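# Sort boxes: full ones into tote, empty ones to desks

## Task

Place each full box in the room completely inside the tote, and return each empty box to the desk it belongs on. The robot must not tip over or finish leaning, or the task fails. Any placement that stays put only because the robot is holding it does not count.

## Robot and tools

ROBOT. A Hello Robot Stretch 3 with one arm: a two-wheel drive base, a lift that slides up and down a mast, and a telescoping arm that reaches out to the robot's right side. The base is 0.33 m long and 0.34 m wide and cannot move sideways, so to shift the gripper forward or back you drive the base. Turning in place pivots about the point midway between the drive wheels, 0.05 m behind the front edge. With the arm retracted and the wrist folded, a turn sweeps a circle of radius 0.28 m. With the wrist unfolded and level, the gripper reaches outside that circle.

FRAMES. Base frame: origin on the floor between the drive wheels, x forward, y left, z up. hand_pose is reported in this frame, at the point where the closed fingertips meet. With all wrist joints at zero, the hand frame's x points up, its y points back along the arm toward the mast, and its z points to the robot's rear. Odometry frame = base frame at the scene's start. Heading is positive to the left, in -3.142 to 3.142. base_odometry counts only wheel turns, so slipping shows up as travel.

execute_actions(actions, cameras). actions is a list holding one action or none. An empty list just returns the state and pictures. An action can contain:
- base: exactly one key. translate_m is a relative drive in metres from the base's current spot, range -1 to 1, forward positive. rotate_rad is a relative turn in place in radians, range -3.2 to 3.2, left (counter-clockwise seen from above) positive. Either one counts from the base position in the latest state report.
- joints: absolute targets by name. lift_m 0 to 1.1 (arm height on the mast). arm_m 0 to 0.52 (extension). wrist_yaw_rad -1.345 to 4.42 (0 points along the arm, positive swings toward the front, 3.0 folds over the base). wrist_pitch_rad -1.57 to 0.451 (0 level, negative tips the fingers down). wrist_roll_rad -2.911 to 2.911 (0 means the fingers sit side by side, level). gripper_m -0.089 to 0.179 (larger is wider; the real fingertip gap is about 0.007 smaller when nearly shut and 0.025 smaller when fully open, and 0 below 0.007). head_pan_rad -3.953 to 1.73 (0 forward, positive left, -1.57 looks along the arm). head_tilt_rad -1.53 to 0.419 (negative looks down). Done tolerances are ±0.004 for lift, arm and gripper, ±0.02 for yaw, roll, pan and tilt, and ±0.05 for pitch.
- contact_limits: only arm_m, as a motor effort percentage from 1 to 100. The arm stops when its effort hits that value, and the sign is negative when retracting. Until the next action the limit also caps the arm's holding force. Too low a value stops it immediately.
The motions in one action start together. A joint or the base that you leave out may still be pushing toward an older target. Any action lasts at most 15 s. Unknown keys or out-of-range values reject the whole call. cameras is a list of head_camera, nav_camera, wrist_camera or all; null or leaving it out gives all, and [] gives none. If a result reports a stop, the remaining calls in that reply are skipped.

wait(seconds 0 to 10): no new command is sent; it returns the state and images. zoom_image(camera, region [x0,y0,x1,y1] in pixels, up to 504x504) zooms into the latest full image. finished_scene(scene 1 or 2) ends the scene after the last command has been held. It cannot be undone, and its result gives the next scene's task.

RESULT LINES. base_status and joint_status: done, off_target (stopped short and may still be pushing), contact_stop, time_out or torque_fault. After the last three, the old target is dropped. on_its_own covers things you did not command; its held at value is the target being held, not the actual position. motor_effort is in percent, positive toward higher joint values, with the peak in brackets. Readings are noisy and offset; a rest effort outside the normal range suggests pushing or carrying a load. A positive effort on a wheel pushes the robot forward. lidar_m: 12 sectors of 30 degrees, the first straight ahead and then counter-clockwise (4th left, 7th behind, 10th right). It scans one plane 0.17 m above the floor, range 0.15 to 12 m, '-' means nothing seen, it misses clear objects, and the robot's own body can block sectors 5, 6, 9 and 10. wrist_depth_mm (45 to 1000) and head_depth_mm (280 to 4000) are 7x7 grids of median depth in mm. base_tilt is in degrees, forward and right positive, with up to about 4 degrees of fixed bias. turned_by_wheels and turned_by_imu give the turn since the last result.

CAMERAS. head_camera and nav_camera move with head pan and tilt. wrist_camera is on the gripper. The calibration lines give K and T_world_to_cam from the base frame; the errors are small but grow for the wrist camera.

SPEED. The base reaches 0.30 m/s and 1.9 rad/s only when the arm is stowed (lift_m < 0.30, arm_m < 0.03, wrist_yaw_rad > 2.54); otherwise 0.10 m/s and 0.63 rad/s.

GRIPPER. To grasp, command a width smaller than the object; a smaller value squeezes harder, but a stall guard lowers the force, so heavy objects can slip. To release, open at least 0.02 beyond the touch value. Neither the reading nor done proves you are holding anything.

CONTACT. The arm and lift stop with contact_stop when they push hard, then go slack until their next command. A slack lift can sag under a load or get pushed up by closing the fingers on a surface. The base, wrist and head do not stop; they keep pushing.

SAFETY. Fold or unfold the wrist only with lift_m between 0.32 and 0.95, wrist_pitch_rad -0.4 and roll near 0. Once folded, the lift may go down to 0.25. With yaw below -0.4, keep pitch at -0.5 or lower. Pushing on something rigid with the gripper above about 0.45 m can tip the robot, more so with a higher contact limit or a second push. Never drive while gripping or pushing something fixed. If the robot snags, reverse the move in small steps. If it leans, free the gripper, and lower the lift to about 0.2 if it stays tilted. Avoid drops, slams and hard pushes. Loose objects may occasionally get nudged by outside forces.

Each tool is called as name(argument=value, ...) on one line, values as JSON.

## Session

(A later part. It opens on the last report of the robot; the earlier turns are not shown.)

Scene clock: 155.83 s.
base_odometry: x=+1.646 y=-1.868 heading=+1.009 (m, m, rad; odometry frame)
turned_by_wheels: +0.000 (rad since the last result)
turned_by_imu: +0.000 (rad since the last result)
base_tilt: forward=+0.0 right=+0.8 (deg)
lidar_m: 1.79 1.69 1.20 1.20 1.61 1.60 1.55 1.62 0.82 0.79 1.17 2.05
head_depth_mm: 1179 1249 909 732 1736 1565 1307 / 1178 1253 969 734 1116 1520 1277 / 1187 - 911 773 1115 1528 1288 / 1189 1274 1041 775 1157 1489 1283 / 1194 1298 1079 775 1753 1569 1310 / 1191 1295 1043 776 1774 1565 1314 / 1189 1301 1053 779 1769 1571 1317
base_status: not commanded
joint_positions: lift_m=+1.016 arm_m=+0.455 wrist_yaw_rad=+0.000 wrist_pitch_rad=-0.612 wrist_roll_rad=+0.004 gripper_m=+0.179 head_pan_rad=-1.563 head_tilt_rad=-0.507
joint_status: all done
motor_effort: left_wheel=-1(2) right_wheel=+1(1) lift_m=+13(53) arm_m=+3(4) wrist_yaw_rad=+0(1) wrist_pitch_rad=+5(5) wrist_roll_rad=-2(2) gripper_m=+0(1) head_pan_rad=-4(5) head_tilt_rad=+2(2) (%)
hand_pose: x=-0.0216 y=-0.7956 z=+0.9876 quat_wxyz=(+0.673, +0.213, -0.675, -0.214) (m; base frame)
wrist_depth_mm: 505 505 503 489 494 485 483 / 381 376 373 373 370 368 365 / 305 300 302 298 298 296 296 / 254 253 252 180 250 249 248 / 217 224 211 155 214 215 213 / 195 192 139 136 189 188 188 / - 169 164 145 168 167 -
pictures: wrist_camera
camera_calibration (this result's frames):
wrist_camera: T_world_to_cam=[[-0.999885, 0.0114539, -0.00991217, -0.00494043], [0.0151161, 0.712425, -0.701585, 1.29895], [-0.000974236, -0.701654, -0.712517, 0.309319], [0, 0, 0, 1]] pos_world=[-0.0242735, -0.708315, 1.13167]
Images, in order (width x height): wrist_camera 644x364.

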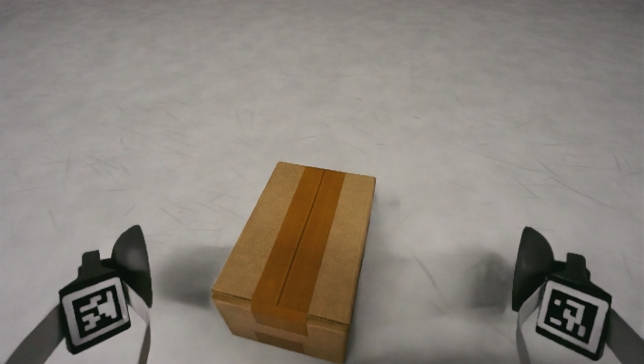

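execute_actions(actions=[{"base":{"translate_m":0.012},"joints":{"lift_m":0.992}}], cameras=[])

execute_actions(actions=[{"joints":{"gripper_m":0.025}}], cameras=["wrist_camera"])

execute_actions(actions=[{"joints":{"lift_m":1.05}}], cameras=["wrist_camera"])

Scene clock: 161.13 s.
base_odometry: x=+1.653 y=-1.858 heading=+1.009 (m, m, rad; odometry frame)
turned_by_wheels: +0.000 (rad since the last result)
turned_by_imu: -0.001 (rad since the last result)
base_tilt: forward=+0.1 right=+0.9 (deg)
lidar_m: 1.78 1.68 1.20 1.20 1.65 1.61 1.56 1.63 0.82 0.79 1.17 2.05
head_depth_mm: 1175 1272 - 700 1720 1560 1310 / 1179 1252 968 734 1113 1442 1310 / 1188 1255 - 772 1116 1525 1277 / 1179 1277 1040 774 1202 1482 1282 / 1185 1289 1046 776 1753 1565 1315 / 1193 1297 1044 778 1757 1579 1313 / 1196 1299 1048 779 1769 1566 1313
base_status: done
joint_positions: lift_m=+0.993 arm_m=+0.455 wrist_yaw_rad=+0.000 wrist_pitch_rad=-0.612 wrist_roll_rad=+0.004 gripper_m=+0.179 head_pan_rad=-1.563 head_tilt_rad=-0.507
joint_status: all done
motor_effort: left_wheel=-1(2) right_wheel=+1(5) lift_m=+13(16) arm_m=+4(5) wrist_yaw_rad=+0(2) wrist_pitch_rad=+5(5) wrist_roll_rad=-2(2) gripper_m=+0(0) head_pan_rad=-4(5) head_tilt_rad=+2(2) (%)
hand_pose: x=-0.0216 y=-0.7956 z=+0.9646 quat_wxyz=(+0.673, +0.213, -0.675, -0.214) (m; base frame)
wrist_depth_mm: 446 432 432 425 420 427 423 / 330 326 325 324 320 320 319 / 263 265 262 262 259 256 258 / 221 219 219 147 210 216 215 / 190 194 183 126 181 187 186 / 170 168 157 114 160 163 164 / - 147 146 140 146 145 -
pictures: none
No camera images: the call's "cameras" was empty. Leave "cameras" out to get every camera's image.

Scene clock: 163.17 s.
base_odometry: x=+1.653 y=-1.858 heading=+1.009 (m, m, rad; odometry frame)
turned_by_wheels: +0.000 (rad since the last result)
turned_by_imu: +0.000 (rad since the last result)
base_tilt: forward=+0.0 right=+0.9 (deg)
lidar_m: 1.78 1.68 1.20 1.19 1.66 1.61 1.56 1.63 0.82 0.79 1.17 2.05
head_depth_mm: 1180 1267 - 717 1707 1564 1303 / 1182 1258 968 734 1116 1447 1306 / 1181 1253 - 773 1117 1522 1280 / 1186 1275 1077 774 1200 1485 1285 / 1187 1298 1044 778 1751 1568 1311 / 1193 1304 1045 777 1764 1569 1313 / 1193 1298 1049 780 1756 1570 1314
base_status: not commanded
joint_positions: lift_m=+0.993 arm_m=+0.455 wrist_yaw_rad=+0.000 wrist_pitch_rad=-0.582 wrist_roll_rad=+0.004 gripper_m=+0.026 head_pan_rad=-1.563 head_tilt_rad=-0.507
joint_status: all done
motor_effort: left_wheel=-2(2) right_wheel=+1(2) lift_m=+13(12) arm_m=+4(4) wrist_yaw_rad=-1(2) wrist_pitch_rad=-8(8) wrist_roll_rad=-2(2) gripper_m=-17(90) head_pan_rad=-4(4) head_tilt_rad=+2(2) (%)
hand_pose: x=-0.0215 y=-0.8005 z=+0.9706 quat_wxyz=(+0.676, +0.203, -0.678, -0.204) (m; base frame)
wrist_depth_mm: 500 496 495 487 482 477 471 / 363 364 360 354 349 350 347 / 285 285 283 281 278 277 277 / 235 233 233 158 214 230 227 / 200 199 197 133 139 195 194 / 173 173 126 121 116 171 169 / 153 152 152 145 146 151 150
pictures: wrist_camera
camera_calibration (this result's frames):
wrist_camera: T_world_to_cam=[[-0.999892, 0.0104873, -0.0103391, -0.00526808], [0.0147204, 0.690919, -0.722782, 1.29389], [-0.000436604, -0.722856, -0.690998, 0.255877], [0, 0, 0, 1]] pos_world=[-0.0242024, -0.708959, 1.11196]
Images, in order (width x height): wrist_camera 644x364.

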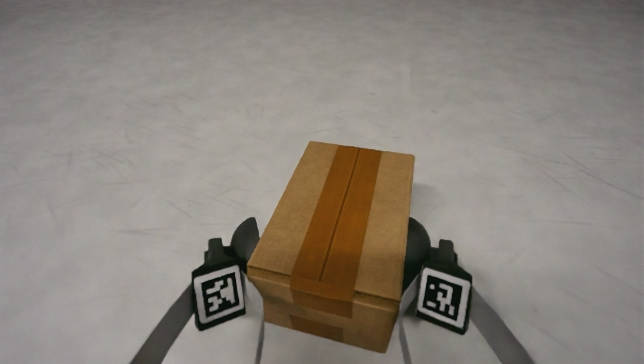

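Scene clock: 164.53 s.
base_odometry: x=+1.653 y=-1.858 heading=+1.009 (m, m, rad; odometry frame)
turned_by_wheels: +0.000 (rad since the last result)
turned_by_imu: +0.000 (rad since the last result)
base_tilt: forward=+0.0 right=+0.9 (deg)
lidar_m: 1.78 1.68 1.20 1.20 1.65 1.61 1.56 1.63 0.82 0.79 1.17 2.04
head_depth_mm: 1178 - 1032 733 1717 1560 1306 / 1172 1299 1034 735 1110 1442 1308 / 1170 - 970 771 1114 1529 1279 / 1186 1293 915 775 1196 1488 1282 / 1186 1292 1039 775 1759 1567 1317 / 1193 1300 1045 778 1760 1567 1312 / 1191 1296 1048 777 1764 1565 1316
base_status: not commanded
joint_positions: lift_m=+1.049 arm_m=+0.455 wrist_yaw_rad=+0.000 wrist_pitch_rad=-0.635 wrist_roll_rad=+0.004 gripper_m=+0.026 head_pan_rad=-1.563 head_tilt_rad=-0.507
joint_status: all done
motor_effort: left_wheel=-1(2) right_wheel=+1(1) lift_m=+58(58) arm_m=+2(4) wrist_yaw_rad=+0(0) wrist_pitch_rad=+15(16) wrist_roll_rad=-2(2) gripper_m=-17(18) head_pan_rad=-5(5) head_tilt_rad=+2(2) (%)
hand_pose: x=-0.0215 y=-0.7917 z=+1.0163 quat_wxyz=(+0.671, +0.221, -0.673, -0.222) (m; base frame)
wrist_depth_mm: 554 548 548 529 536 531 529 / 424 416 415 412 416 412 410 / 345 342 343 340 337 339 338 / 289 290 287 186 279 285 284 / 250 251 252 136 146 245 244 / 220 221 134 122 117 218 217 / 197 197 191 137 187 195 193
pictures: wrist_camera
camera_calibration (this result's frames):
wrist_camera: T_world_to_cam=[[-0.999893, 0.0108953, -0.0097289, -0.00516526], [0.0146021, 0.728604, -0.684779, 1.31206], [-0.000372351, -0.684848, -0.728685, 0.362234], [0, 0, 0, 1]] pos_world=[-0.0241886, -0.707841, 1.16238]
Images, in order (width x height): wrist_camera 644x364.

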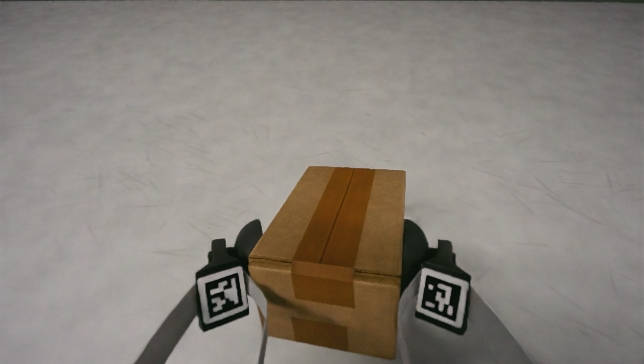

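execute_actions(actions=[{"joints":{"gripper_m":0.018,"lift_m":1.07,"arm_m":0.05}}], cameras=["wrist_camera"])

execute_actions(actions=[{"base":{"translate_m":-0.95},"joints":{"head_tilt_rad":-0.95,"head_pan_rad":-1.8}}])

Scene clock: 171.67 s.
base_odometry: x=+1.653 y=-1.858 heading=+1.009 (m, m, rad; odometry frame)
turned_by_wheels: +0.000 (rad since the last result)
turned_by_imu: -0.001 (rad since the last result)
base_tilt: forward=+0.0 right=+0.9 (deg)
lidar_m: 1.78 1.68 1.20 1.20 1.65 1.61 1.56 1.63 0.82 0.79 1.16 2.05
head_depth_mm: 1169 - - - - 1559 1307 / 1185 1252 - - - 1445 1311 / 1189 1257 - - - 1489 1286 / 1184 1286 1119 776 1719 1476 1286 / 1193 1294 1046 776 1765 1565 1314 / 1191 1296 1047 776 1770 1570 1313 / 1194 1299 1046 779 1776 1580 1316
base_status: not commanded
joint_positions: lift_m=+1.069 arm_m=+0.050 wrist_yaw_rad=+0.000 wrist_pitch_rad=-0.637 wrist_roll_rad=+0.004 gripper_m=+0.019 head_pan_rad=-1.563 head_tilt_rad=-0.507
joint_status: all done
motor_effort: left_wheel=-1(1) right_wheel=+1(1) lift_m=+57(59) arm_m=-4(4) wrist_yaw_rad=+1(0) wrist_pitch_rad=+15(15) wrist_roll_rad=-2(2) gripper_m=-19(56) head_pan_rad=-4(3) head_tilt_rad=+2(2) (%)
hand_pose: x=-0.0215 y=-0.3869 z=+1.0361 quat_wxyz=(+0.671, +0.221, -0.672, -0.222) (m; base frame)
wrist_depth_mm: 586 597 608 587 589 559 557 / 469 464 468 459 454 462 455 / - 896 414 412 402 404 397 / - - - 187 904 - - / - - - 136 146 - - / - - 133 122 117 - - / - - - 137 - - -
pictures: wrist_camera
camera_calibration (this result's frames):
wrist_camera: T_world_to_cam=[[-0.999893, 0.0109061, -0.00971725, -0.00939073], [0.0146024, 0.72931, -0.684028, 1.0302], [-0.000373208, -0.684097, -0.729391, 0.654903], [0, 0, 0, 1]] pos_world=[-0.0241887, -0.303216, 1.18228]
Images, in order (width x height): wrist_camera 644x364.

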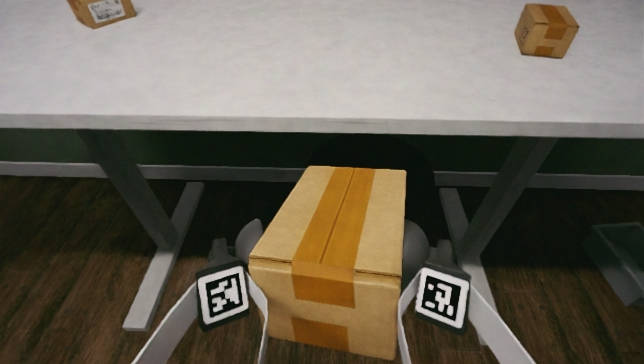

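Scene clock: 182.50 s.
base_odometry: x=+1.147 y=-2.662 heading=+1.009 (m, m, rad; odometry frame)
turned_by_wheels: +0.000 (rad since the last result)
turned_by_imu: -0.001 (rad since the last result)
base_tilt: forward=+0.1 right=+0.8 (deg)
lidar_m: 2.72 1.70 1.23 1.45 0.86 0.64 0.62 0.64 0.89 1.40 1.02 1.86
head_depth_mm: - - 1319 1413 1358 1232 1115 / - - 1674 1563 1379 1237 1149 / - - 1776 1525 1377 1239 1155 / - - 1753 1554 1380 1236 1145 / - - 1706 1554 1387 1235 1115 / - - 1710 1565 1374 1234 1119 / 1274 1416 1693 1561 1380 1232 1113
base_status: done
joint_positions: lift_m=+1.069 arm_m=+0.050 wrist_yaw_rad=+0.000 wrist_pitch_rad=-0.637 wrist_roll_rad=+0.004 gripper_m=+0.019 head_pan_rad=-1.793 head_tilt_rad=-0.938
joint_status: all done
motor_effort: left_wheel=-1(4) right_wheel=+1(1) lift_m=+57(58) arm_m=-4(4) wrist_yaw_rad=-1(0) wrist_pitch_rad=+15(15) wrist_roll_rad=-2(2) gripper_m=-19(19) head_pan_rad=-4(30) head_tilt_rad=-4(21) (%)
hand_pose: x=-0.0215 y=-0.3869 z=+1.0361 quat_wxyz=(+0.671, +0.221, -0.672, -0.222) (m; base frame)
wrist_depth_mm: 607 608 - - - - 739 / 471 469 - - - - 746 / 412 - - - - - 729 / 898 - - 187 - - 738 / - - - 136 146 - 729 / - - 134 122 116 - 733 / - - - 136 - - 716
pictures: head_camera (sideways: a quarter turn clockwise sets it upright), nav_camera (sideways: a quarter turn counterclockwise sets it upright), wrist_camera
camera_calibration (this result's frames):
head_camera: T_world_to_cam=[[0.201066, 0.809866, -0.55108, 0.739084], [0.968982, -0.246955, -0.00938349, 0.00645843], [-0.143691, -0.5321, -0.8344, 1.04803], [0, 0, 0, 1]] pos_world=[-0.00427018, -0.0393082, 1.28183]
nav_camera: T_world_to_cam=[[-0.181754, -0.799875, 0.571983, -0.704084], [-0.979714, 0.197234, -0.0354984, 0.104812], [-0.0844202, -0.566832, -0.819497, 1.02459], [0, 0, 0, 1]] pos_world=[0.0612115, -0.00308114, 1.24609]
wrist_camera: T_world_to_cam=[[-0.999893, 0.0109068, -0.00971733, -0.0093905], [0.0146029, 0.72931, -0.684028, 1.0302], [-0.000373626, -0.684097, -0.729391, 0.654903], [0, 0, 0, 1]] pos_world=[-0.0241888, -0.303216, 1.18228]
Images, in order (width x height): head_camera 896x504, nav_camera 672x504, wrist_camera 644x364.

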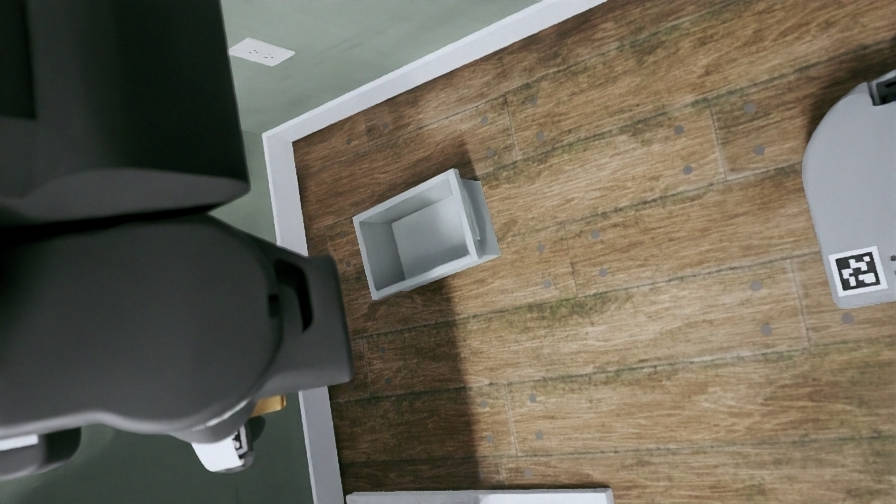

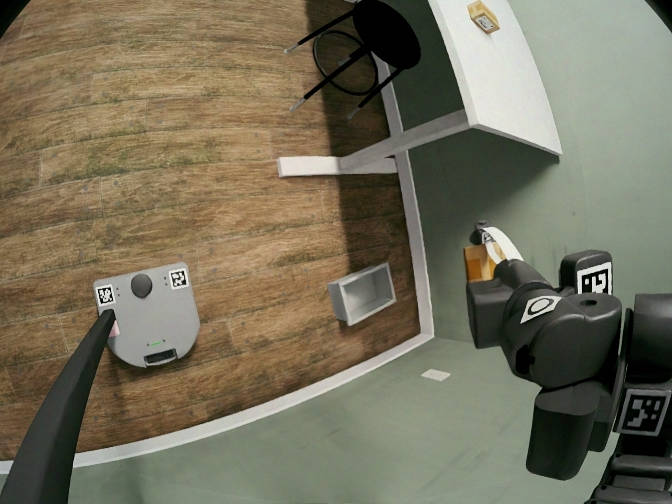

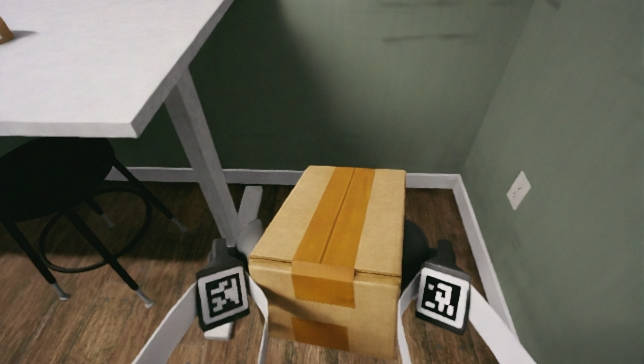

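execute_actions(actions=[{"base":{"rotate_rad":-0.5},"joints":{"lift_m":0.6}}], cameras=[])

execute_actions(actions=[{"base":{"translate_m":0.27},"joints":{"lift_m":0.45}}], cameras=[])

execute_actions(actions=[{"base":{"rotate_rad":0.5}}], cameras=[])

execute_actions(actions=[{"base":{"translate_m":-0.47},"joints":{"head_pan_rad":-1.6,"head_tilt_rad":-1.0}}], cameras=["head_camera"])

Scene clock: 192.23 s.
base_odometry: x=+1.147 y=-2.662 heading=+0.509 (m, m, rad; odometry frame)
turned_by_wheels: -0.500 (rad since the last result)
turned_by_imu: -0.496 (rad since the last result)
base_tilt: forward=+0.1 right=+0.9 (deg)
lidar_m: 1.25 2.72 1.70 1.23 1.62 0.84 0.63 0.62 0.65 0.92 1.40 1.01
head_depth_mm: 647 726 824 957 1136 1219 1135 / 710 804 931 1100 1316 1250 - / 783 902 1060 1287 1391 - - / 874 1026 1238 1484 1401 - 1152 / 994 1192 1491 1558 1320 1215 1116 / 1148 1418 1714 1523 1378 1234 1110 / 1318 1541 1728 1525 1378 1234 1118
base_status: done
joint_positions: lift_m=+0.601 arm_m=+0.050 wrist_yaw_rad=+0.000 wrist_pitch_rad=-0.637 wrist_roll_rad=+0.004 gripper_m=+0.019 head_pan_rad=-1.793 head_tilt_rad=-0.938
joint_status: all done
motor_effort: left_wheel=+1(4) right_wheel=-1(4) lift_m=+15(53) arm_m=-4(4) wrist_yaw_rad=+0(0) wrist_pitch_rad=+15(15) wrist_roll_rad=-2(2) gripper_m=-19(19) head_pan_rad=-4(5) head_tilt_rad=-4(4) (%)
hand_pose: x=-0.0215 y=-0.3869 z=+0.5677 quat_wxyz=(+0.671, +0.221, -0.672, -0.222) (m; base frame)
wrist_depth_mm: 899 983 - - 652 485 373 / 966 - - - 714 506 394 / - - - - 776 544 411 / - - 971 186 728 568 435 / 863 865 868 136 147 619 462 / 777 773 133 122 117 645 483 / 689 684 658 136 648 658 520
pictures: none
No camera images: the call's "cameras" was empty. Leave "cameras" out to get every camera's image.

Scene clock: 195.93 s.
base_odometry: x=+1.383 y=-2.530 heading=+0.509 (m, m, rad; odometry frame)
turned_by_wheels: +0.000 (rad since the last result)
turned_by_imu: +0.000 (rad since the last result)
base_tilt: forward=+0.0 right=+0.9 (deg)
lidar_m: 0.99 2.47 2.33 1.63 1.78 1.16 0.88 0.86 0.90 1.28 0.84 0.78
head_depth_mm: 909 1015 1154 1334 1383 1238 1114 / 993 1121 1298 1486 1381 1231 1140 / 1096 1260 1484 1564 1379 1271 - / 1224 1430 1684 1542 1374 - 1146 / 1376 1609 1769 1535 1377 1217 1121 / 1335 1520 1724 1517 1374 1227 1117 / 1238 1398 1615 1557 1380 1229 1115
base_status: done
joint_positions: lift_m=+0.451 arm_m=+0.050 wrist_yaw_rad=+0.000 wrist_pitch_rad=-0.637 wrist_roll_rad=+0.004 gripper_m=+0.019 head_pan_rad=-1.793 head_tilt_rad=-0.938
joint_status: all done
motor_effort: left_wheel=+1(5) right_wheel=-1(1) lift_m=+16(20) arm_m=-3(4) wrist_yaw_rad=+1(0) wrist_pitch_rad=+15(15) wrist_roll_rad=-2(2) gripper_m=-19(19) head_pan_rad=-4(4) head_tilt_rad=-4(4) (%)
hand_pose: x=-0.0215 y=-0.3869 z=+0.4177 quat_wxyz=(+0.671, +0.221, -0.672, -0.222) (m; base frame)
wrist_depth_mm: 787 870 992 - - 724 574 / 867 938 - - - 768 600 / 888 956 995 892 899 809 629 / 605 814 798 186 755 776 673 / 648 683 694 136 146 675 658 / 585 597 133 122 116 589 587 / 509 524 524 136 509 534 524
pictures: none
No camera images: the call's "cameras" was empty. Leave "cameras" out to get every camera's image.

Scene clock: 197.70 s.
base_odometry: x=+1.383 y=-2.530 heading=+1.009 (m, m, rad; odometry frame)
turned_by_wheels: +0.500 (rad since the last result)
turned_by_imu: +0.494 (rad since the last result)
base_tilt: forward=+0.0 right=+0.9 (deg)
lidar_m: 2.47 2.33 1.63 1.31 1.19 0.88 0.86 0.89 1.24 0.84 0.78 0.99
head_depth_mm: 1292 1535 1720 1562 1380 1235 1116 / 1263 1493 1723 1528 1378 1238 1146 / 1234 1460 1708 1528 1379 1272 - / 1211 1422 1692 1561 1378 - 1146 / 1182 1381 1659 1558 1384 1217 1119 / 1117 583 1586 1503 1359 1233 1117 / 674 551 1067 1558 1377 1238 1116
base_status: done
joint_positions: lift_m=+0.451 arm_m=+0.050 wrist_yaw_rad=+0.000 wrist_pitch_rad=-0.637 wrist_roll_rad=+0.004 gripper_m=+0.019 head_pan_rad=-1.793 head_tilt_rad=-0.939
joint_status: not commanded
motor_effort: left_wheel=-2(4) right_wheel=+2(4) lift_m=+15(15) arm_m=-4(4) wrist_yaw_rad=+0(0) wrist_pitch_rad=+15(15) wrist_roll_rad=-3(2) gripper_m=-19(19) head_pan_rad=-4(4) head_tilt_rad=-4(4) (%)
hand_pose: x=-0.0215 y=-0.3869 z=+0.4177 quat_wxyz=(+0.671, +0.221, -0.672, -0.222) (m; base frame)
wrist_depth_mm: 995 965 913 945 950 935 923 / - - - - - - 977 / 890 961 887 924 931 824 894 / 775 804 762 187 744 737 715 / 685 682 673 137 146 663 621 / 600 609 133 122 117 603 592 / 540 541 528 136 505 519 520
pictures: none
No camera images: the call's "cameras" was empty. Leave "cameras" out to get every camera's image.

Scene clock: 203.40 s.
base_odometry: x=+1.132 y=-2.928 heading=+1.009 (m, m, rad; odometry frame)
turned_by_wheels: +0.000 (rad since the last result)
turned_by_imu: -0.001 (rad since the last result)
base_tilt: forward=+0.1 right=+0.9 (deg)
lidar_m: 3.37 1.96 1.43 1.41 0.54 0.40 0.39 0.41 0.56 1.26 1.01 1.11
head_depth_mm: 1137 1144 1159 1170 1180 1160 1097 / 1203 1414 1620 1484 1359 1236 - / 1203 1425 1646 1501 1346 - - / 1202 1426 1649 1473 928 1200 - / 1202 1412 1650 1482 1351 1214 1110 / 1196 1416 1638 1507 1344 1218 1109 / 1192 1410 1646 1506 1344 1219 1110
base_status: done
joint_positions: lift_m=+0.451 arm_m=+0.050 wrist_yaw_rad=+0.000 wrist_pitch_rad=-0.637 wrist_roll_rad=+0.004 gripper_m=+0.019 head_pan_rad=-1.607 head_tilt_rad=-0.987
joint_status: all done
motor_effort: left_wheel=-2(5) right_wheel=+2(2) lift_m=+15(16) arm_m=-4(4) wrist_yaw_rad=+0(1) wrist_pitch_rad=+15(15) wrist_roll_rad=-2(3) gripper_m=-19(19) head_pan_rad=+5(30) head_tilt_rad=-4(9) (%)
hand_pose: x=-0.0215 y=-0.3869 z=+0.4177 quat_wxyz=(+0.671, +0.221, -0.672, -0.222) (m; base frame)
wrist_depth_mm: 974 982 962 945 938 724 457 / 701 - - - - 720 457 / 734 888 930 831 923 712 457 / 755 799 791 187 739 699 450 / 673 688 679 136 147 645 455 / 597 602 134 121 117 586 442 / 538 530 535 136 503 533 446
pictures: head_camera (sideways: a quarter turn clockwise sets it upright)
camera_calibration (this result's frames):
head_camera: T_world_to_cam=[[0.0488202, 0.859263, -0.509199, 0.685454], [0.997952, -0.0630573, -0.0107279, 0.00803135], [-0.0413268, -0.507632, -0.860582, 1.08144], [0, 0, 0, 1]] pos_world=[0.00321347, -0.0395065, 1.27978]
Images, in order (width x height): head_camera 896x504.

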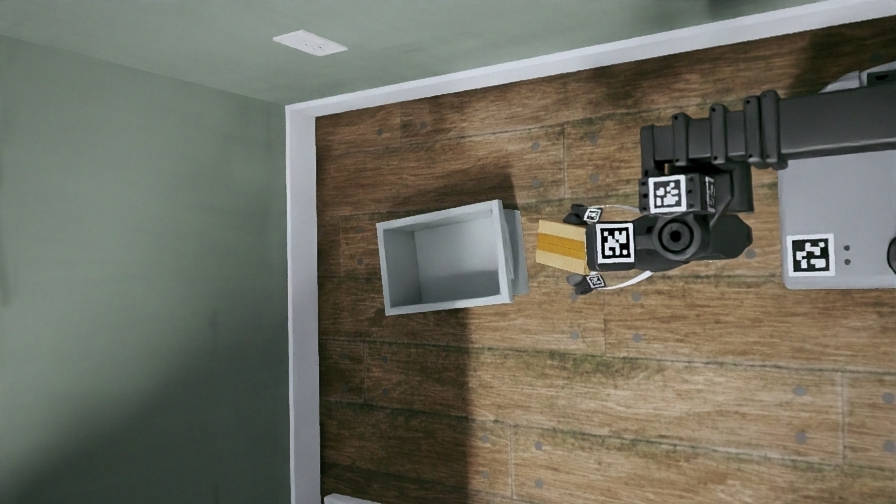

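execute_actions(actions=[{"joints":{"arm_m":0.42,"lift_m":0.36,"wrist_pitch_rad":-0.75}}], cameras=["head_camera","wrist_camera"])

Scene clock: 209.77 s.
base_odometry: x=+1.132 y=-2.928 heading=+1.009 (m, m, rad; odometry frame)
turned_by_wheels: +0.000 (rad since the last result)
turned_by_imu: -0.001 (rad since the last result)
base_tilt: forward=+0.0 right=+0.9 (deg)
lidar_m: 3.37 1.96 1.44 1.42 0.54 0.40 0.39 0.40 0.56 1.26 1.00 1.11
head_depth_mm: 1134 1146 1158 1171 1181 1157 1091 / 1210 1415 1619 1483 1350 1217 1140 / 1205 1428 1653 1514 1370 1211 - / 1200 1427 1647 1450 1345 1216 - / 1198 1421 1646 1484 1345 1223 1107 / 1196 1421 1642 1503 1343 1217 1110 / 1194 1410 1642 1505 1348 1219 1109
base_status: not commanded
joint_positions: lift_m=+0.361 arm_m=+0.420 wrist_yaw_rad=+0.000 wrist_pitch_rad=-0.781 wrist_roll_rad=+0.004 gripper_m=+0.019 head_pan_rad=-1.607 head_tilt_rad=-0.988
joint_status: all done
motor_effort: left_wheel=-2(2) right_wheel=+2(2) lift_m=+15(16) arm_m=+4(6) wrist_yaw_rad=+0(1) wrist_pitch_rad=+13(16) wrist_roll_rad=-2(2) gripper_m=-18(19) head_pan_rad=+6(5) head_tilt_rad=-4(4) (%)
hand_pose: x=-0.0216 y=-0.7297 z=+0.3019 quat_wxyz=(+0.653, +0.269, -0.655, -0.270) (m; base frame)
wrist_depth_mm: 652 652 629 618 619 598 460 / 702 694 701 690 692 664 469 / 637 637 639 632 631 627 466 / 576 566 550 185 525 552 446 / 521 506 507 136 146 495 438 / 462 460 134 121 116 458 434 / 423 424 407 136 307 417 408
pictures: head_camera (sideways: a quarter turn clockwise sets it upright), wrist_camera
camera_calibration (this result's frames):
head_camera: T_world_to_cam=[[0.0488238, 0.859367, -0.509023, 0.685226], [0.997952, -0.063055, -0.0107334, 0.00803851], [-0.0413204, -0.507457, -0.860686, 1.08157], [0, 0, 0, 1]] pos_world=[0.00321364, -0.039502, 1.27978]
wrist_camera: T_world_to_cam=[[-0.999888, 0.0127011, -0.00797571, -0.0121002], [0.0149805, 0.820357, -0.571656, 0.810449], [-0.000717737, -0.571711, -0.820455, -0.00560888], [0, 0, 0, 1]] pos_world=[-0.0242438, -0.66791, 0.4586]
Images, in order (width x height): head_camera 896x504, wrist_camera 644x364.

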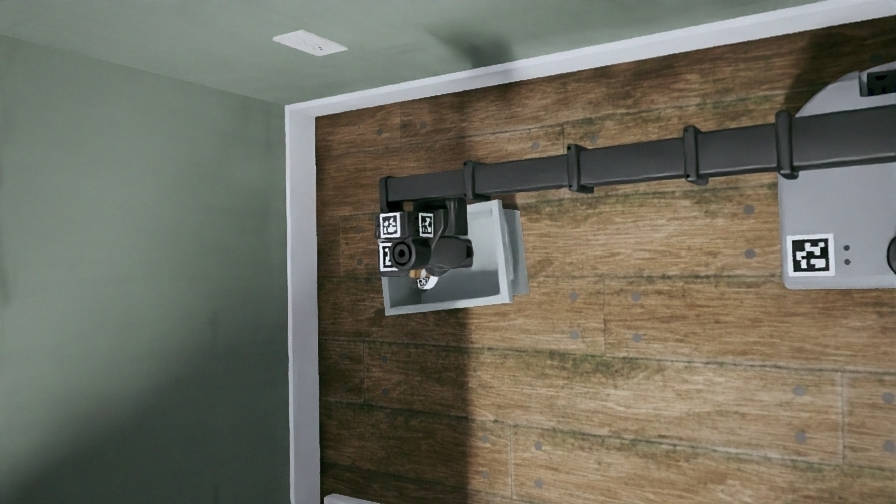

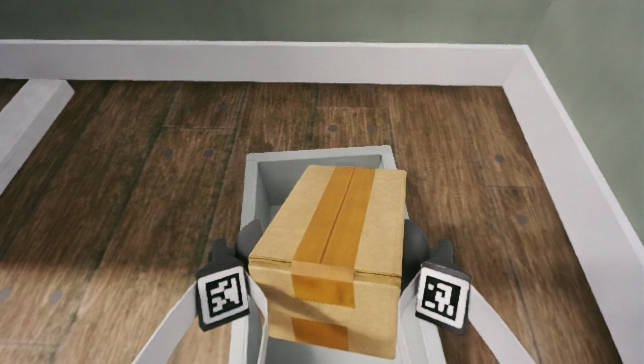

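execute_actions(actions=[{"base":{"translate_m":0.012},"joints":{"lift_m":0.26,"wrist_pitch_rad":-0.9,"arm_m":0.44}}], cameras=["head_camera","wrist_camera"])

Scene clock: 213.20 s.
base_odometry: x=+1.139 y=-2.918 heading=+1.009 (m, m, rad; odometry frame)
turned_by_wheels: +0.000 (rad since the last result)
turned_by_imu: -0.001 (rad since the last result)
base_tilt: forward=+0.0 right=+0.9 (deg)
lidar_m: 3.36 1.95 1.43 1.46 0.56 0.41 0.40 0.42 0.58 0.69 1.00 1.10
head_depth_mm: 1160 1188 1194 1205 1218 1180 1099 / 1208 1436 1613 1484 1353 1217 1144 / 1206 1430 1648 1535 1349 1232 - / 1202 1423 1642 1460 1342 1222 - / 1203 1415 1644 1504 1347 1211 1110 / 1194 1416 1633 1502 1345 1218 1111 / 1192 1416 1643 1506 1348 1217 1111
base_status: done
joint_positions: lift_m=+0.261 arm_m=+0.440 wrist_yaw_rad=+0.000 wrist_pitch_rad=-0.924 wrist_roll_rad=+0.004 gripper_m=+0.019 head_pan_rad=-1.607 head_tilt_rad=-0.988
joint_status: all done
motor_effort: left_wheel=-2(3) right_wheel=+1(5) lift_m=+16(15) arm_m=+4(4) wrist_yaw_rad=+0(1) wrist_pitch_rad=+10(15) wrist_roll_rad=-2(2) gripper_m=-19(19) head_pan_rad=+5(5) head_tilt_rad=-4(4) (%)
hand_pose: x=-0.0216 y=-0.7198 z=+0.1804 quat_wxyz=(+0.632, +0.315, -0.634, -0.316) (m; base frame)
wrist_depth_mm: 531 518 521 514 520 511 462 / 474 468 365 357 349 458 439 / 427 428 407 403 343 415 413 / 390 387 344 186 268 381 387 / 360 357 294 136 146 346 350 / 335 334 134 122 116 316 328 / 311 311 236 136 193 297 304
pictures: head_camera (sideways: a quarter turn clockwise sets it upright), wrist_camera
camera_calibration (this result's frames):
head_camera: T_world_to_cam=[[0.0487739, 0.859379, -0.509007, 0.685205], [0.997956, -0.0629964, -0.0107339, 0.00803913], [-0.0412901, -0.507443, -0.860695, 1.08158], [0, 0, 0, 1]] pos_world=[0.00321597, -0.0395018, 1.27978]
wrist_camera: T_world_to_cam=[[-0.999886, 0.0138259, -0.0060741, -0.0127456], [0.0150812, 0.893474, -0.448861, 0.763397], [-0.000778846, -0.448902, -0.893581, 0.00192482], [0, 0, 0, 1]] pos_world=[-0.0242556, -0.681036, 0.344302]
Images, in order (width x height): head_camera 896x504, wrist_camera 644x364.

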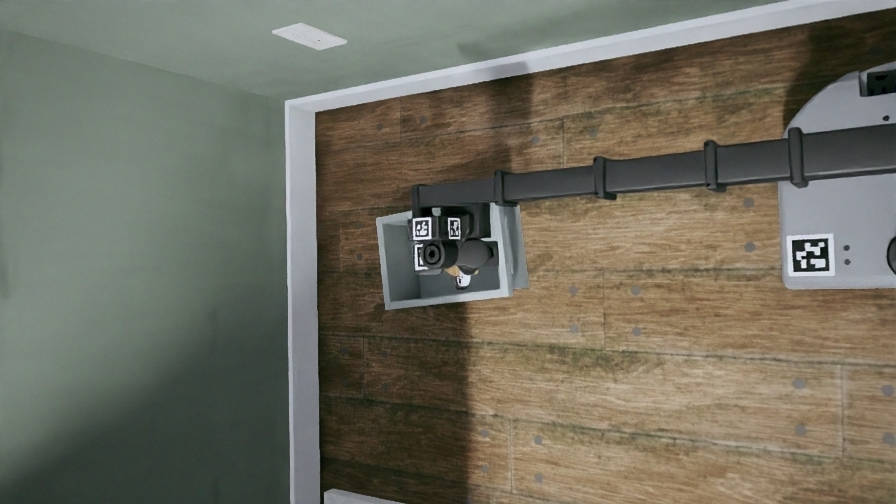

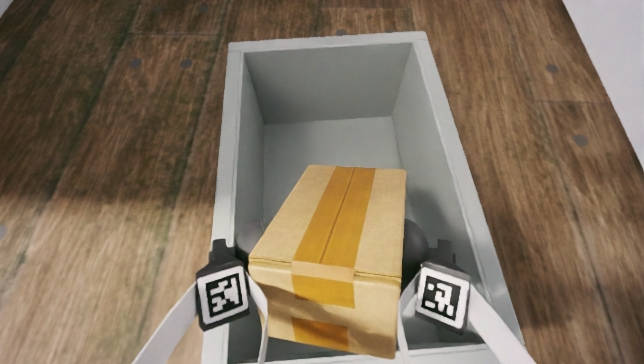

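Extend slightly and lower.

execute_actions(actions=[{"joints":{"arm_m":0.48,"lift_m":0.21,"wrist_pitch_rad":-1.0}}], cameras=["wrist_camera"])

execute_actions(actions=[{"joints":{"lift_m":0.185}}], cameras=["wrist_camera"])

Scene clock: 216.57 s.
base_odometry: x=+1.139 y=-2.918 heading=+1.009 (m, m, rad; odometry frame)
turned_by_wheels: +0.000 (rad since the last result)
turned_by_imu: +0.000 (rad since the last result)
base_tilt: forward=+0.0 right=+0.8 (deg)
lidar_m: 3.36 1.96 1.43 1.46 0.56 0.41 0.40 0.42 0.58 1.26 1.00 1.10
head_depth_mm: 1159 1178 1187 1203 1220 1184 1099 / 1207 1430 1613 1478 1351 1218 1139 / 1206 1426 1640 1509 1350 1228 - / 1204 1422 1649 1461 1349 1222 - / 1195 1422 1647 1510 1344 1210 1110 / 1192 1415 1647 1510 1338 1218 1109 / 1197 1413 1639 1500 1345 1213 1107
base_status: not commanded
joint_positions: lift_m=+0.211 arm_m=+0.480 wrist_yaw_rad=+0.000 wrist_pitch_rad=-1.020 wrist_roll_rad=+0.004 gripper_m=+0.019 head_pan_rad=-1.607 head_tilt_rad=-0.988
joint_status: all done
motor_effort: left_wheel=-2(2) right_wheel=+1(2) lift_m=+16(15) arm_m=+3(4) wrist_yaw_rad=+0(0) wrist_pitch_rad=+8(13) wrist_roll_rad=-2(3) gripper_m=-19(19) head_pan_rad=+6(6) head_tilt_rad=-4(4) (%)
hand_pose: x=-0.0216 y=-0.7384 z=+0.1185 quat_wxyz=(+0.616, +0.345, -0.618, -0.346) (m; base frame)
wrist_depth_mm: 384 379 252 278 271 369 371 / 353 356 261 336 318 338 345 / 329 328 247 324 312 213 322 / 309 308 236 186 266 190 304 / 288 289 178 136 146 179 285 / 270 268 133 122 117 171 267 / 258 255 209 137 244 171 249
pictures: wrist_camera
camera_calibration (this result's frames):
wrist_camera: T_world_to_cam=[[-0.999885, 0.0144202, -0.00472704, -0.0125957], [0.0151535, 0.932131, -0.361803, 0.770419], [-0.000811049, -0.361833, -0.932243, 0.00718841], [0, 0, 0, 1]] pos_world=[-0.024263, -0.715349, 0.285382]
Images, in order (width x height): wrist_camera 644x364.

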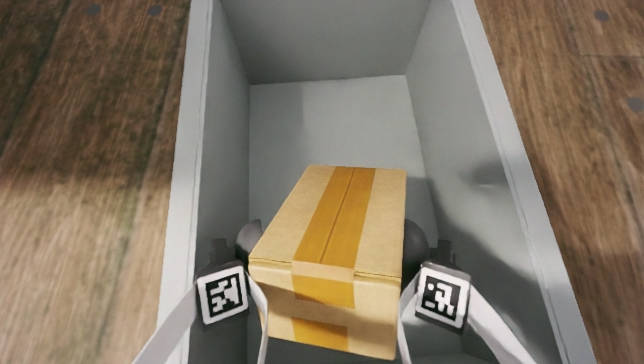

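Scene clock: 217.57 s.
base_odometry: x=+1.139 y=-2.918 heading=+1.009 (m, m, rad; odometry frame)
turned_by_wheels: +0.000 (rad since the last result)
turned_by_imu: +0.000 (rad since the last result)
base_tilt: forward=+0.0 right=+0.9 (deg)
lidar_m: 3.37 1.95 1.43 1.46 0.56 0.41 0.40 0.42 0.58 1.26 1.00 1.10
head_depth_mm: 1158 1182 1189 1202 1218 1188 1097 / 1202 1431 1620 1485 1349 1219 1138 / 1205 1426 1650 1537 1347 1209 - / 1200 1418 1646 1469 1347 1216 - / 1201 1419 1647 1506 1343 1216 1113 / 1198 1422 1631 1510 1348 1215 1109 / 1190 1409 1654 1497 1345 1213 1107
base_status: not commanded
joint_positions: lift_m=+0.186 arm_m=+0.480 wrist_yaw_rad=+0.000 wrist_pitch_rad=-1.020 wrist_roll_rad=+0.004 gripper_m=+0.019 head_pan_rad=-1.607 head_tilt_rad=-0.988
joint_status: all done
motor_effort: left_wheel=-2(2) right_wheel=+1(1) lift_m=+15(16) arm_m=+3(4) wrist_yaw_rad=+2(1) wrist_pitch_rad=+8(8) wrist_roll_rad=-2(2) gripper_m=-19(19) head_pan_rad=+4(5) head_tilt_rad=-4(4) (%)
hand_pose: x=-0.0216 y=-0.7383 z=+0.0935 quat_wxyz=(+0.616, +0.345, -0.618, -0.346) (m; base frame)
wrist_depth_mm: 347 349 254 278 272 203 340 / 323 316 259 309 303 181 316 / 299 295 248 291 288 172 292 / 280 271 237 185 267 175 270 / 263 258 179 136 146 178 250 / 250 140 134 122 117 171 133 / 235 183 208 136 223 172 127
pictures: wrist_camera
camera_calibration (this result's frames):
wrist_camera: T_world_to_cam=[[-0.999885, 0.0144214, -0.00472352, -0.0127143], [0.0151535, 0.932218, -0.36158, 0.76136], [-0.000811134, -0.36161, -0.932329, -0.0159388], [0, 0, 0, 1]] pos_world=[-0.024263, -0.715334, 0.260372]
Images, in order (width x height): wrist_camera 644x364.

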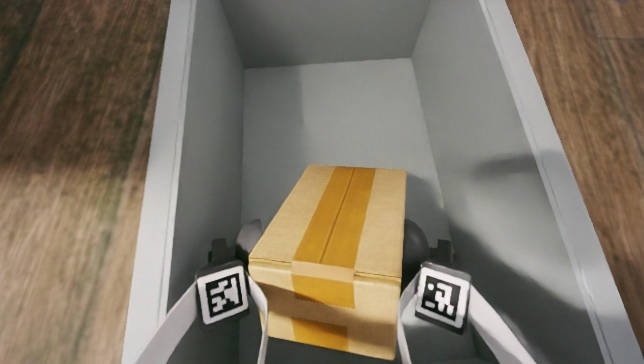

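Inside. Release modestly, lift.

execute_actions(actions=[{"joints":{"lift_m":0.165}}], cameras=[])

execute_actions(actions=[{"joints":{"gripper_m":0.085}}], cameras=[])

execute_actions(actions=[{"joints":{"lift_m":0.5}}], cameras=["wrist_camera"])

Scene clock: 220.13 s.
base_odometry: x=+1.139 y=-2.918 heading=+1.009 (m, m, rad; odometry frame)
turned_by_wheels: +0.000 (rad since the last result)
turned_by_imu: +0.000 (rad since the last result)
base_tilt: forward=+0.1 right=+0.9 (deg)
lidar_m: 3.37 1.96 1.43 1.46 0.56 0.41 0.40 0.42 0.58 1.26 1.00 1.10
head_depth_mm: 1156 1180 1190 1205 1220 1180 1099 / 1208 1432 1621 1488 1344 1212 1139 / 1205 1430 1636 1521 1346 1214 - / 1201 1428 1648 1482 1346 1215 - / 1201 1417 1652 1504 1347 1219 1109 / 1203 1413 1651 1510 1345 1217 1106 / 1190 1416 1643 1502 1346 1215 1111
base_status: not commanded
joint_positions: lift_m=+0.166 arm_m=+0.480 wrist_yaw_rad=+0.000 wrist_pitch_rad=-1.020 wrist_roll_rad=+0.004 gripper_m=+0.019 head_pan_rad=-1.607 head_tilt_rad=-0.988
joint_status: all done
motor_effort: left_wheel=-2(2) right_wheel=+1(1) lift_m=+16(14) arm_m=+4(4) wrist_yaw_rad=+0(1) wrist_pitch_rad=+8(9) wrist_roll_rad=-2(2) gripper_m=-19(19) head_pan_rad=+5(6) head_tilt_rad=-4(4) (%)
hand_pose: x=-0.0216 y=-0.7383 z=+0.0735 quat_wxyz=(+0.616, +0.345, -0.618, -0.346) (m; base frame)
wrist_depth_mm: 321 312 251 278 272 165 313 / 297 156 259 290 281 168 283 / 277 150 249 269 265 171 264 / 260 134 237 185 244 175 129 / 243 122 178 135 146 178 119 / 229 116 133 122 117 170 120 / 216 107 208 137 206 172 122
pictures: none
No camera images: the call's "cameras" was empty. Leave "cameras" out to get every camera's image.

Scene clock: 221.30 s.
base_odometry: x=+1.139 y=-2.918 heading=+1.009 (m, m, rad; odometry frame)
turned_by_wheels: +0.000 (rad since the last result)
turned_by_imu: +0.000 (rad since the last result)
base_tilt: forward=+0.0 right=+0.9 (deg)
lidar_m: 3.37 1.96 1.43 1.46 0.56 0.41 0.40 0.42 0.58 1.27 1.00 1.09
head_depth_mm: 1159 1179 1187 1201 1220 1184 1102 / 1208 1431 1621 1481 1350 1221 1142 / 1207 1429 1648 1526 1346 1218 - / 1199 1419 1638 1476 1343 1219 - / 1199 1416 1644 1506 1348 1217 1112 / 1197 1415 1642 1500 1341 1219 1111 / 1190 1407 1638 1503 1342 1215 1112
base_status: not commanded
joint_positions: lift_m=+0.166 arm_m=+0.480 wrist_yaw_rad=+0.001 wrist_pitch_rad=-1.011 wrist_roll_rad=+0.004 gripper_m=+0.085 head_pan_rad=-1.607 head_tilt_rad=-0.988
joint_status: all done
motor_effort: left_wheel=-2(2) right_wheel=+1(2) lift_m=+15(16) arm_m=+4(4) wrist_yaw_rad=+0(1) wrist_pitch_rad=+4(8) wrist_roll_rad=-3(2) gripper_m=+0(80) head_pan_rad=+5(6) head_tilt_rad=-4(4) (%)
hand_pose: x=-0.0215 y=-0.7404 z=+0.0745 quat_wxyz=(+0.618, +0.342, -0.619, -0.343) (m; base frame)
wrist_depth_mm: 328 318 250 273 270 166 317 / 301 293 257 291 286 169 294 / 279 151 248 274 269 172 266 / 260 134 236 255 254 175 130 / 245 123 199 238 240 177 121 / 230 117 187 139 141 169 120 / 218 108 183 131 207 187 122
pictures: none
No camera images: the call's "cameras" was empty. Leave "cameras" out to get every camera's image.

Scene clock: 225.17 s.
base_odometry: x=+1.139 y=-2.918 heading=+1.009 (m, m, rad; odometry frame)
turned_by_wheels: +0.000 (rad since the last result)
turned_by_imu: +0.000 (rad since the last result)
base_tilt: forward=+0.0 right=+0.9 (deg)
lidar_m: 3.37 1.95 1.43 1.46 0.56 0.41 0.40 0.42 0.58 1.26 1.00 1.10
head_depth_mm: 1157 1181 1188 1205 1213 1185 1098 / 1210 1433 1614 1480 1366 1233 - / 1206 1423 1633 1483 1348 1217 - / 1204 1421 - 1478 1347 1221 - / 1204 1418 1641 1509 1345 1218 1111 / 1196 1417 1643 1505 1351 1216 1111 / 1193 1408 1645 1510 1345 1216 1109
base_status: not commanded
joint_positions: lift_m=+0.499 arm_m=+0.480 wrist_yaw_rad=+0.001 wrist_pitch_rad=-1.010 wrist_roll_rad=+0.004 gripper_m=+0.085 head_pan_rad=-1.607 head_tilt_rad=-0.988
joint_status: all done
motor_effort: left_wheel=-2(2) right_wheel=+2(2) lift_m=+55(58) arm_m=+4(4) wrist_yaw_rad=+0(0) wrist_pitch_rad=+4(4) wrist_roll_rad=-2(2) gripper_m=+1(0) head_pan_rad=+5(5) head_tilt_rad=-4(4) (%)
hand_pose: x=-0.0215 y=-0.7406 z=+0.4081 quat_wxyz=(+0.618, +0.342, -0.619, -0.343) (m; base frame)
wrist_depth_mm: 690 669 674 659 662 649 483 / 710 729 725 725 721 697 477 / 670 693 673 672 663 657 476 / 632 632 632 612 623 610 469 / 585 592 595 586 589 581 465 / 559 564 543 536 533 544 465 / 526 528 516 464 507 517 446
pictures: wrist_camera
camera_calibration (this result's frames):
wrist_camera: T_world_to_cam=[[-0.999896, 0.0135721, -0.00485276, -0.0116812], [0.0144039, 0.928554, -0.370918, 0.878357], [-0.000528092, -0.37095, -0.928653, 0.268131], [0, 0, 0, 1]] pos_world=[-0.0241902, -0.71598, 0.574743]
Images, in order (width x height): wrist_camera 644x364.

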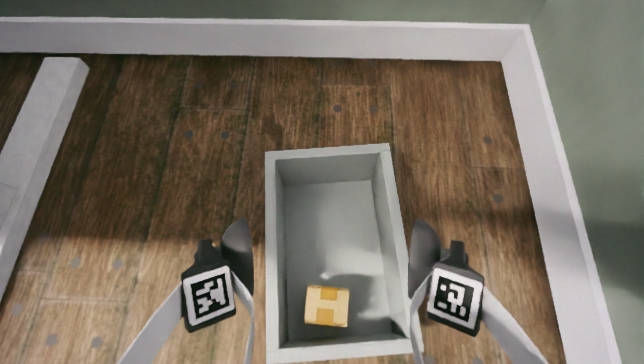

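execute_actions(actions=[{"base":{"translate_m":0.7},"joints":{"lift_m":1.08,"arm_m":0.0,"wrist_pitch_rad":-0.4,"gripper_m":0.179,"head_pan_rad":-1.0,"head_tilt_rad":-0.8}}], cameras=["nav_camera"])

execute_actions(actions=[{"base":{"translate_m":0.9}}])

Scene clock: 238.63 s.
base_odometry: x=+1.512 y=-2.325 heading=+1.009 (m, m, rad; odometry frame)
turned_by_wheels: +0.000 (rad since the last result)
turned_by_imu: -0.001 (rad since the last result)
base_tilt: forward=+0.1 right=+0.9 (deg)
lidar_m: 2.23 2.13 1.50 1.30 1.53 1.13 1.10 1.14 1.32 0.83 0.67 1.39
head_depth_mm: 968 709 560 1622 1488 1292 1147 / 967 711 595 1046 1456 1299 1147 / 970 711 1101 1043 1456 1294 1146 / 969 710 1717 1298 1458 1297 1148 / 970 710 1944 1748 1485 1296 1148 / 971 738 2037 1747 1491 1294 1149 / 959 770 1618 1699 1490 1298 1145
base_status: done
joint_positions: lift_m=+1.079 arm_m=+0.000 wrist_yaw_rad=+0.000 wrist_pitch_rad=-0.418 wrist_roll_rad=+0.004 gripper_m=+0.179 head_pan_rad=-1.007 head_tilt_rad=-0.804
joint_status: all done
motor_effort: left_wheel=-2(3) right_wheel=+1(5) lift_m=+55(57) arm_m=-5(4) wrist_yaw_rad=+1(1) wrist_pitch_rad=+8(8) wrist_roll_rad=-2(2) gripper_m=+0(83) head_pan_rad=+6(52) head_tilt_rad=+1(11) (%)
hand_pose: x=-0.0215 y=-0.3696 z=+1.0919 quat_wxyz=(+0.691, +0.147, -0.693, -0.147) (m; base frame)
wrist_depth_mm: 984 974 972 988 948 957 939 / 987 988 948 955 991 - - / 637 637 638 635 624 - - / 486 483 483 476 470 - - / 383 400 382 382 387 394 - / - 784 800 - - - - / - - - - - - -
pictures: nav_camera (sideways: a quarter turn counterclockwise sets it upright)
camera_calibration (this result's frames):
nav_camera: T_world_to_cam=[[0.392596, -0.622897, 0.676659, -0.843973], [-0.829483, -0.557612, -0.0320439, 0.0994039], [0.397273, -0.548697, -0.735599, 0.912564], [0, 0, 0, 1]] pos_world=[0.0512577, 0.0304411, 1.24555]
Images, in order (width x height): nav_camera 672x504.

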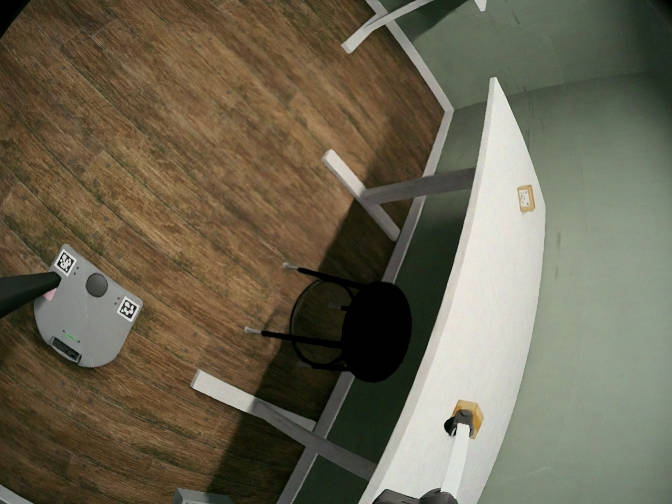

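Scene clock: 249.03 s.
base_odometry: x=+1.991 y=-1.564 heading=+1.009 (m, m, rad; odometry frame)
turned_by_wheels: +0.000 (rad since the last result)
turned_by_imu: +0.000 (rad since the last result)
base_tilt: forward=+0.0 right=+0.9 (deg)
lidar_m: 1.34 1.65 1.50 1.28 1.63 2.05 2.00 0.95 0.77 0.87 0.88 1.83
head_depth_mm: 972 708 577 1625 1488 1297 1147 / 1182 709 616 1590 1424 1299 1150 / 1282 709 1678 1754 1486 1283 1149 / 1357 1463 1815 1747 1488 1297 1151 / 1448 1659 1940 1744 1489 1292 1148 / 1559 1817 2054 1741 1485 1300 1146 / 1668 1987 2116 1749 1488 1301 1154
base_status: done
joint_positions: lift_m=+1.079 arm_m=+0.000 wrist_yaw_rad=+0.000 wrist_pitch_rad=-0.418 wrist_roll_rad=+0.004 gripper_m=+0.179 head_pan_rad=-1.007 head_tilt_rad=-0.804
joint_status: not commanded
motor_effort: left_wheel=-2(2) right_wheel=+1(4) lift_m=+55(55) arm_m=-4(4) wrist_yaw_rad=+1(1) wrist_pitch_rad=+7(7) wrist_roll_rad=-2(2) gripper_m=+0(0) head_pan_rad=+4(5) head_tilt_rad=+1(1) (%)
hand_pose: x=-0.0215 y=-0.3696 z=+1.0919 quat_wxyz=(+0.691, +0.147, -0.693, -0.147) (m; base frame)
wrist_depth_mm: 973 968 998 971 989 958 942 / - - 961 940 938 903 925 / - 692 635 590 623 620 613 / - 479 480 475 473 472 466 / 384 400 388 383 382 381 378 / - - - - - 814 993 / - - - - - - -
pictures: head_camera (sideways: a quarter turn clockwise sets it upright), nav_camera (sideways: a quarter turn counterclockwise sets it upright), wrist_camera
camera_calibration (this result's frames):
head_camera: T_world_to_cam=[[-0.387446, 0.64588, -0.657819, 0.881742], [0.860044, 0.510189, -0.00562372, 0.00222946], [0.33198, -0.567932, -0.753155, 0.939496], [0, 0, 0, 1]] pos_world=[0.027816, -0.037067, 1.28763]
nav_camera: T_world_to_cam=[[0.392596, -0.622897, 0.676659, -0.843974], [-0.829483, -0.557612, -0.0320439, 0.0994039], [0.397273, -0.548697, -0.735599, 0.912563], [0, 0, 0, 1]] pos_world=[0.0512577, 0.030441, 1.24555]
wrist_camera: T_world_to_cam=[[-0.999893, 0.00845836, -0.0118956, -0.00753956], [0.0145935, 0.563513, -0.825978, 1.14946], [-0.000283084, -0.826064, -0.563577, 0.473916], [0, 0, 0, 1]] pos_world=[-0.0241792, -0.256184, 1.21642]
Images, in order (width x height): head_camera 896x504, nav_camera 672x504, wrist_camera 644x364.

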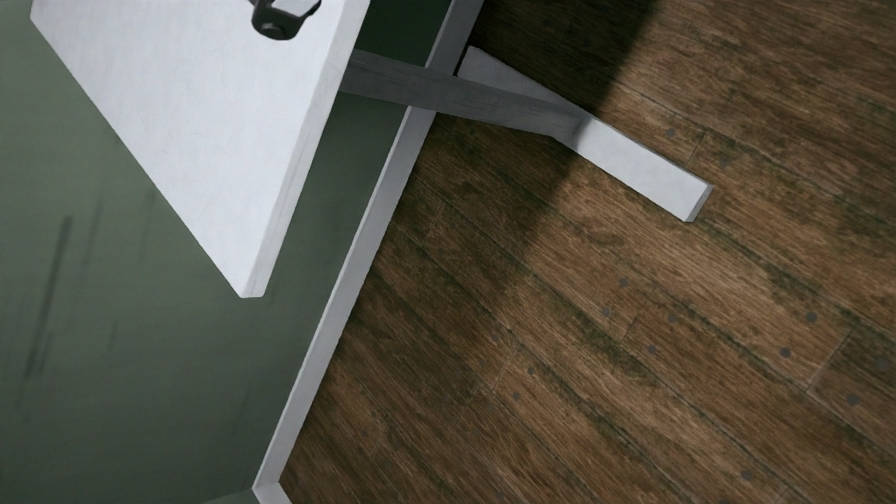

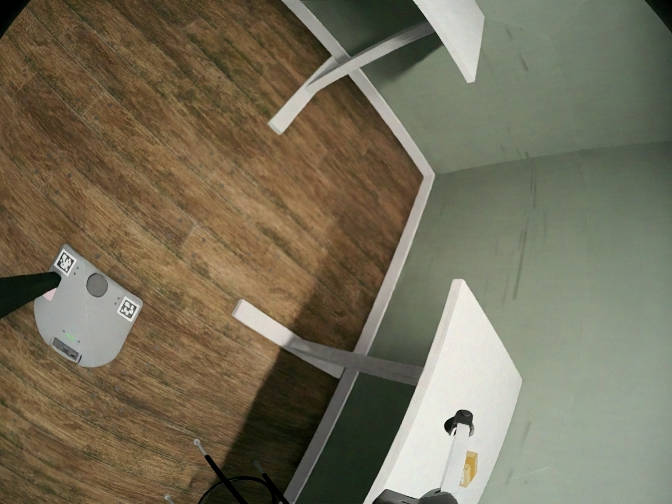

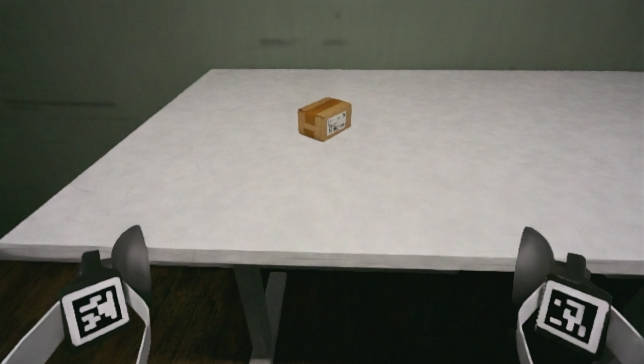

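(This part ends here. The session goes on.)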